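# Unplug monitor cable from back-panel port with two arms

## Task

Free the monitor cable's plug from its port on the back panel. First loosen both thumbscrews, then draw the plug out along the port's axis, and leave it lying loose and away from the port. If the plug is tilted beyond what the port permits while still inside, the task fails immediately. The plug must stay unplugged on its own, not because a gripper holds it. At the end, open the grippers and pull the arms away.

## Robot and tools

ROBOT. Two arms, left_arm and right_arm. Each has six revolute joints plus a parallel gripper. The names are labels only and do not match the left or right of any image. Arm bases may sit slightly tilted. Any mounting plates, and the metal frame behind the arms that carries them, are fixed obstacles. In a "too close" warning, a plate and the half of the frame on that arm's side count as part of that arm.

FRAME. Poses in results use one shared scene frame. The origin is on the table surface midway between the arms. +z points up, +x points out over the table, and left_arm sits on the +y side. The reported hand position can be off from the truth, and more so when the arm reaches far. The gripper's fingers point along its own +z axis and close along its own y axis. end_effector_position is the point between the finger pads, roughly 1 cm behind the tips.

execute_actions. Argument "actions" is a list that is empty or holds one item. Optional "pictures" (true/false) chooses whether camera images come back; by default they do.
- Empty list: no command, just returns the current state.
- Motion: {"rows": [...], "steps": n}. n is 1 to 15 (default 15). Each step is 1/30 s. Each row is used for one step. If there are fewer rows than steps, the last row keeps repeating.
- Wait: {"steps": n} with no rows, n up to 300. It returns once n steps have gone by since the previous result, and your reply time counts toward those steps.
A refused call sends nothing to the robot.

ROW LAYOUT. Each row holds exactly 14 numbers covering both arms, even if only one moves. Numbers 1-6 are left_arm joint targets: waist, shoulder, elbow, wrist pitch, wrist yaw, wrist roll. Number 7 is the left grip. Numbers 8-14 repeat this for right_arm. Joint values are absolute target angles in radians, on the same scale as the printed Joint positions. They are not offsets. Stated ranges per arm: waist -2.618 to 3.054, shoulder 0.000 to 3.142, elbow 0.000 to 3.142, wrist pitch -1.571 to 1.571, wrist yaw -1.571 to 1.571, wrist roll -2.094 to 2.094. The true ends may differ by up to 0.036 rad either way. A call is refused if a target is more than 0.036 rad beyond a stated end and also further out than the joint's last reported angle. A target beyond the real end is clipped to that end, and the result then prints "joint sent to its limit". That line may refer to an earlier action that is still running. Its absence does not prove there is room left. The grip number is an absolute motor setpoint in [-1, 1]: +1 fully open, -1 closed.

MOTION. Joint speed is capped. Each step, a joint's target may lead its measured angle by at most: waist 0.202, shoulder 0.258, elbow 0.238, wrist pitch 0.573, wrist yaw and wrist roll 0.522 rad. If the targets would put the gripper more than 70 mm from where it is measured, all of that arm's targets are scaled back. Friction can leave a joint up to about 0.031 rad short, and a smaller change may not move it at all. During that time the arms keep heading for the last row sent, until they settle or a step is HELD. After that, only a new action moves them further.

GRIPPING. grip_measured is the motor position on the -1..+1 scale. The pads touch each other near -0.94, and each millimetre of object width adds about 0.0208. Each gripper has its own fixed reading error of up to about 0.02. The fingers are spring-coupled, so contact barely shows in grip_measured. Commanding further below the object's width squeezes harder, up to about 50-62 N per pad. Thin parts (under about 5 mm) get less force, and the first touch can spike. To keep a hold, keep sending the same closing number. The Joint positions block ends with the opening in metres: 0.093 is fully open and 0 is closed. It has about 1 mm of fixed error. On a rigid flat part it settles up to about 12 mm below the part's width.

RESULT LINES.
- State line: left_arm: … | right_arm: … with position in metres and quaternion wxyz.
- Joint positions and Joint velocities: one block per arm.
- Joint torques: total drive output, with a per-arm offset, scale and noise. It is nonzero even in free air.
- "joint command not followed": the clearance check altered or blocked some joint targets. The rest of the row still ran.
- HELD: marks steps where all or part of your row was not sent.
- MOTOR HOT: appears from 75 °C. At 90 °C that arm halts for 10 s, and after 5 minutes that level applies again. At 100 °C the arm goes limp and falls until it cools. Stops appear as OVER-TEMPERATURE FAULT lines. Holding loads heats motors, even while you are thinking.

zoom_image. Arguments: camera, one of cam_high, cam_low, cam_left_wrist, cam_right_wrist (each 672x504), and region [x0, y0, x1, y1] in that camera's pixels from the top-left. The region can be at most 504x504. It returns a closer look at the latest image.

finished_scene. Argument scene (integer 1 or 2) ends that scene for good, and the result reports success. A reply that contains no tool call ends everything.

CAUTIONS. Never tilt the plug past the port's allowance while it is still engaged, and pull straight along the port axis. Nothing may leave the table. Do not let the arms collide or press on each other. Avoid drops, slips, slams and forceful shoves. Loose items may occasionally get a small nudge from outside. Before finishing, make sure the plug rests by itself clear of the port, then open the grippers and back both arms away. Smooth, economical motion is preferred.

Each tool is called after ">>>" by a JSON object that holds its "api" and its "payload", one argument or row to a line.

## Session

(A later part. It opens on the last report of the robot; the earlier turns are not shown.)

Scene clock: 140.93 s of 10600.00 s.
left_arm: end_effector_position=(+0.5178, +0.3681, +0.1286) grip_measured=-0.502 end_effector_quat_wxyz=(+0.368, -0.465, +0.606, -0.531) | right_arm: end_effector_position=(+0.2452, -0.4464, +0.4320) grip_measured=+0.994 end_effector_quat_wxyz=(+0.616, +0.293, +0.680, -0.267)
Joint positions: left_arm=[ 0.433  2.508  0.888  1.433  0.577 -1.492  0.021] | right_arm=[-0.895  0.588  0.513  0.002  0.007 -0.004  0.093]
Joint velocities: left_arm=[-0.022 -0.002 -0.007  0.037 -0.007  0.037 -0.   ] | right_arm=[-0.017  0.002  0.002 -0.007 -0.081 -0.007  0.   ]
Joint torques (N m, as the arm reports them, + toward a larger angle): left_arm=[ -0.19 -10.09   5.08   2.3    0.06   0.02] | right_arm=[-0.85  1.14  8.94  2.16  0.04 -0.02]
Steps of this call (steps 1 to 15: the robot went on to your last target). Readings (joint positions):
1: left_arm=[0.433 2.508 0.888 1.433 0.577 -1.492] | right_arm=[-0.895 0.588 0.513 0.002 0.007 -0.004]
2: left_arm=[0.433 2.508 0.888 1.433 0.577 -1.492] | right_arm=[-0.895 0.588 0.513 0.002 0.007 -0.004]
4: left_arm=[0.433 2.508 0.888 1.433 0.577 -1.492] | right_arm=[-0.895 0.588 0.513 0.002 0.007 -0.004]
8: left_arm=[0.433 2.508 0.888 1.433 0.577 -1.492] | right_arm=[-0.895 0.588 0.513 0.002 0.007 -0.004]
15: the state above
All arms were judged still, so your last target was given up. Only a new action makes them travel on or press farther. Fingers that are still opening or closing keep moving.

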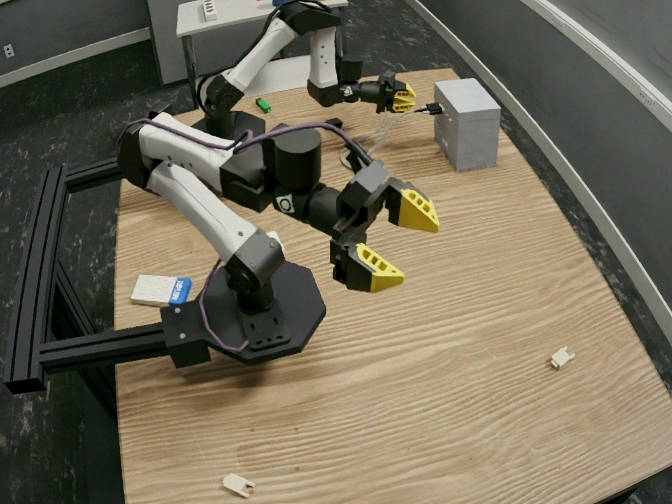

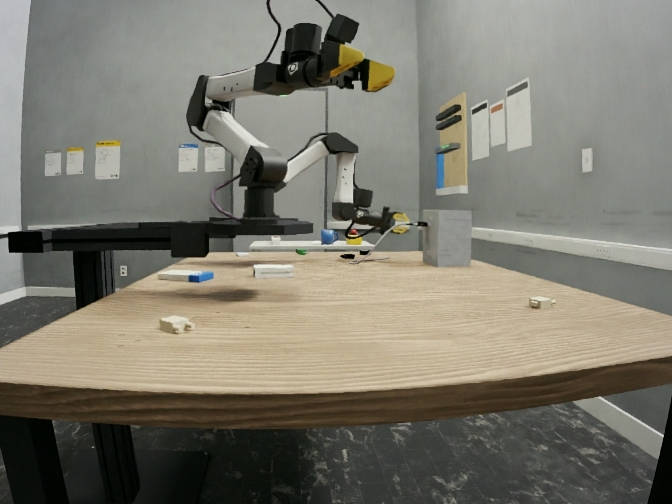

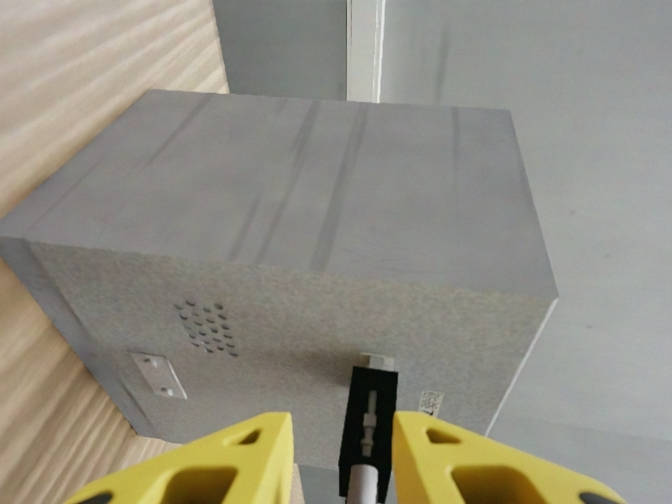

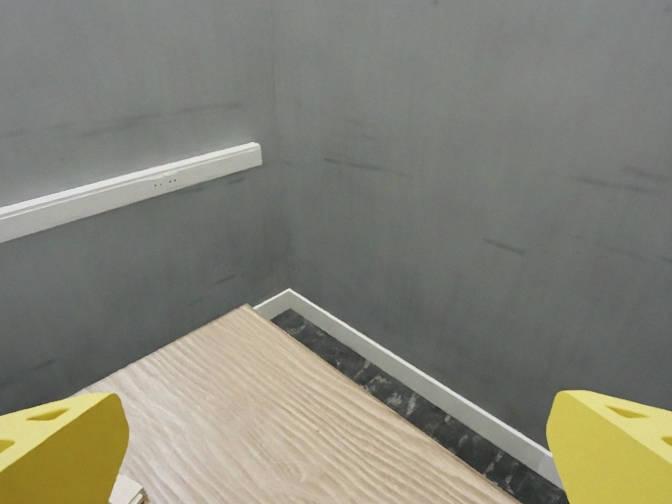

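>>> {"api": "execute_actions", "payload": {
  "actions": [
    {"rows":[[0.41,2.51,0.915,1.465,0.58,-1.5,-0.5,-0.9,0.6,0.5,0,0,0,1],[0.41,2.51,0.915,1.465,0.58,-1.5,-0.5,-0.9,0.6,0.5,0,0,0,1],[0.39,2.51,0.915,1.465,0.58,-1.5,-0.5,-0.9,0.6,0.5,0,0,0,1],[0.39,2.51,0.915,1.465,0.58,-1.5,-0.5,-0.9,0.6,0.5,0,0,0,1],[0.37,2.51,0.915,1.465,0.58,-1.5,-0.5,-0.9,0.6,0.5,0,0,0,1],[0.37,2.51,0.915,1.465,0.58,-1.5,-0.5,-0.9,0.6,0.5,0,0,0,1],[0.35,2.51,0.915,1.465,0.58,-1.5,-0.5,-0.9,0.6,0.5,0,0,0,1],[0.35,2.51,0.915,1.465,0.58,-1.5,-0.5,-0.9,0.6,0.5,0,0,0,1],[0.335,2.51,0.915,1.465,0.58,-1.5,-0.5,-0.9,0.6,0.5,0,0,0,1]]}
  ]
}}

>>> {"api": "execute_actions", "payload": {
  "actions": [
    {"rows":[[0.335,2.51,0.915,1.465,0.58,-0.6,-0.5,-0.9,0.6,0.5,0,0,0,1]]}
  ]
}}

Scene clock: 147.80 s of 10600.00 s.
left_arm: end_effector_position=(+0.5208, +0.3196, +0.1342) grip_measured=-0.502 end_effector_quat_wxyz=(+0.350, -0.427, +0.624, -0.553) | right_arm: end_effector_position=(+0.2452, -0.4464, +0.4320) grip_measured=+0.994 end_effector_quat_wxyz=(+0.616, +0.293, +0.680, -0.267)
Joint positions: left_arm=[ 0.336  2.508  0.888  1.455  0.579 -1.492  0.021] | right_arm=[-0.895  0.588  0.513  0.002  0.007 -0.004  0.093]
Joint velocities: left_arm=[-0.007 -0.017  0.007  0.037  0.066  0.022 -0.   ] | right_arm=[-0.007 -0.002  0.002 -0.037 -0.022  0.022 -0.   ]
Joint torques (N m, as the arm reports them, + toward a larger angle): left_arm=[ -0.07 -10.26   5.64   2.25   0.09   0.  ] | right_arm=[-0.9   1.19  8.85  2.1   0.07  0.01]
Steps of this call (steps 1 to 90: nothing new was sent; then 3.37 s passed at rest; steps 91 to 105: all 15 steps of this action). Readings (joint positions):
91: left_arm=[0.431 2.508 0.888 1.435 0.577 -1.492] | right_arm=[-0.895 0.588 0.513 0.002 0.007 -0.004]
92: left_arm=[0.429 2.508 0.888 1.439 0.577 -1.492] | right_arm=[-0.895 0.588 0.513 0.002 0.007 -0.004]
94: left_arm=[0.416 2.508 0.888 1.446 0.577 -1.492] | right_arm=[-0.895 0.588 0.513 0.002 0.007 -0.004]
98: left_arm=[0.372 2.508 0.888 1.453 0.576 -1.492] | right_arm=[-0.895 0.588 0.513 0.002 0.007 -0.004]
105: the state above

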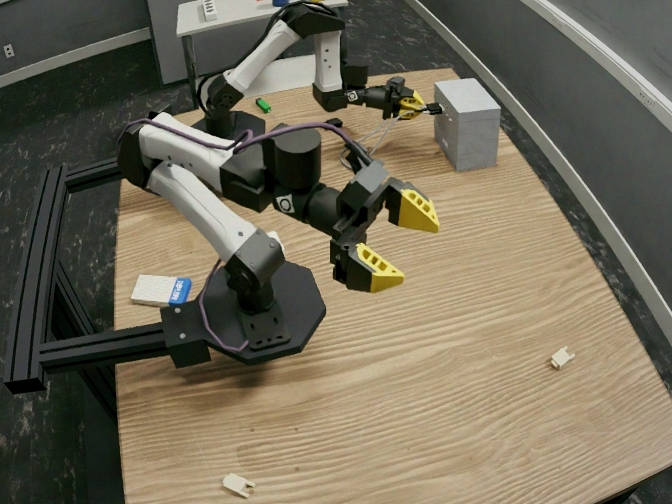

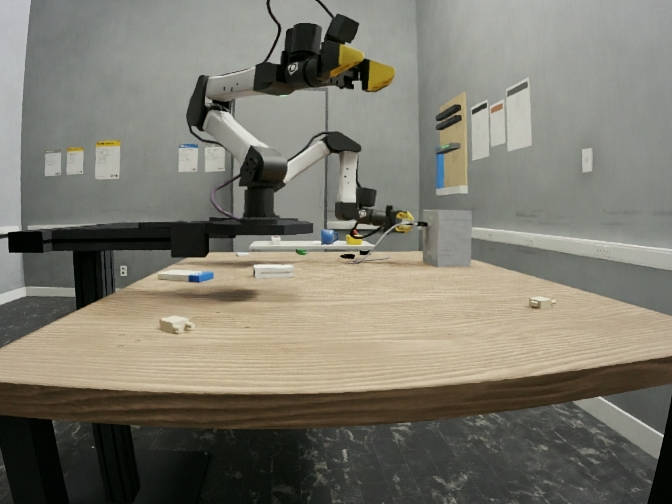

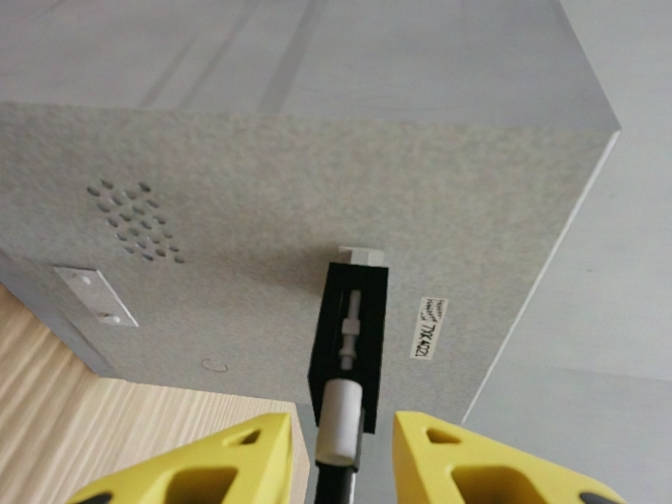

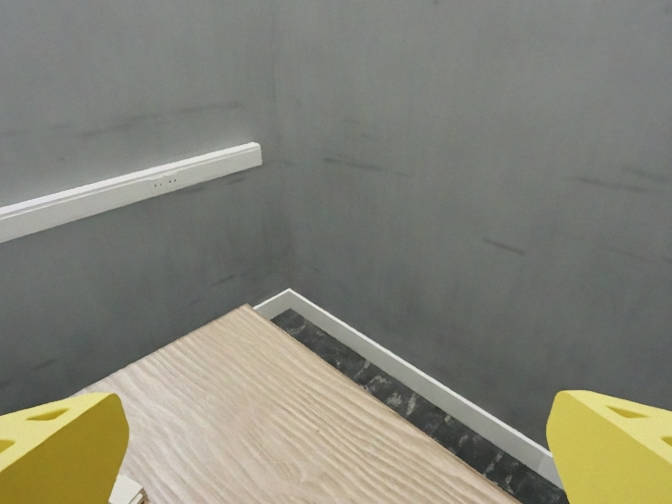

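Scene clock: 148.30 s of 10600.00 s.
left_arm: end_effector_position=(+0.5210, +0.3196, +0.1352) grip_measured=-0.502 end_effector_quat_wxyz=(+0.547, -0.134, +0.743, -0.361) | right_arm: end_effector_position=(+0.2452, -0.4464, +0.4320) grip_measured=+0.994 end_effector_quat_wxyz=(+0.616, +0.293, +0.680, -0.267)
Joint positions: left_arm=[ 0.336  2.508  0.888  1.46   0.579 -0.651  0.021] | right_arm=[-0.895  0.588  0.513  0.002  0.007 -0.004  0.093]
Joint velocities: left_arm=[-0.002 -0.017 -0.017  0.037  0.007  0.286  0.   ] | right_arm=[ 0.002  0.012 -0.012 -0.022 -0.081 -0.051  0.   ]
Joint torques (N m, as the arm reports them, + toward a larger angle): left_arm=[ -0.15 -10.14   5.57   2.24   0.05   0.19] | right_arm=[-0.72  1.4   9.03  2.08  0.06 -0.04]
Steps of this call (steps 1 to 15: all 15 steps of this action). Readings (joint positions):
1: left_arm=[0.336 2.508 0.888 1.455 0.579 -1.410] | right_arm=[-0.895 0.588 0.513 0.002 0.007 -0.004]
2: left_arm=[0.336 2.508 0.888 1.455 0.579 -1.310] | right_arm=[-0.895 0.588 0.513 0.002 0.007 -0.004]
4: left_arm=[0.336 2.508 0.888 1.457 0.579 -1.110] | right_arm=[-0.895 0.588 0.513 0.002 0.007 -0.004]
8: left_arm=[0.336 2.508 0.888 1.458 0.579 -0.814] | right_arm=[-0.895 0.588 0.513 0.002 0.007 -0.004]
15: the state above

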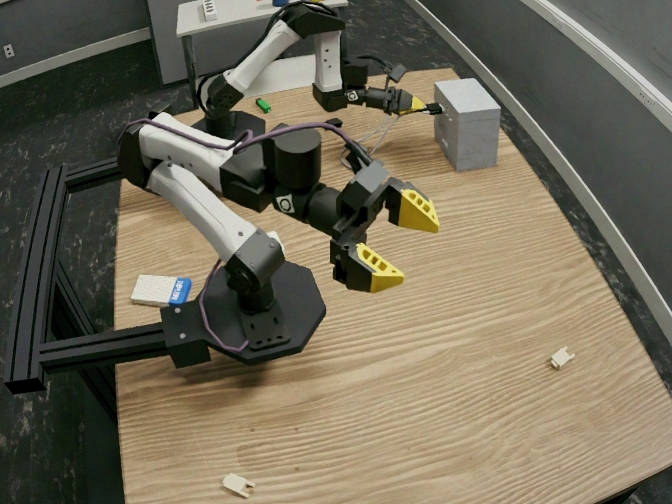

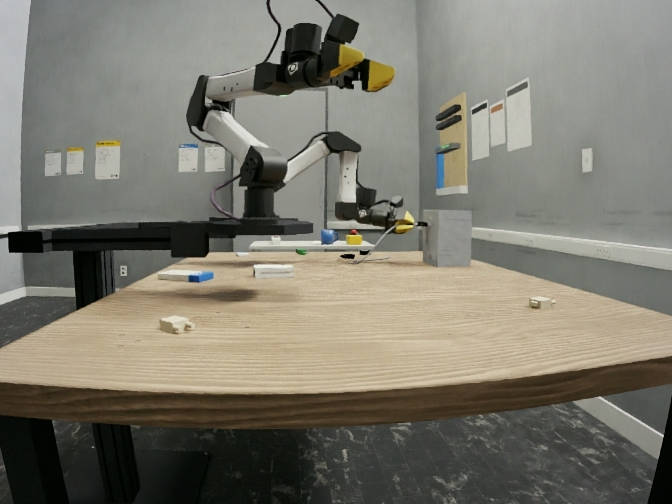

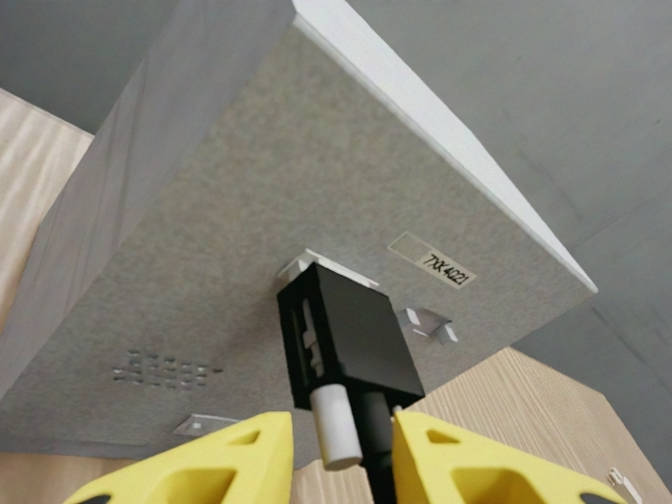

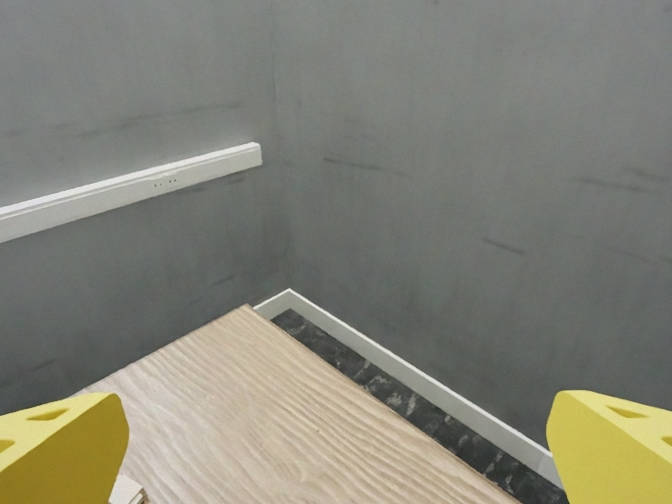

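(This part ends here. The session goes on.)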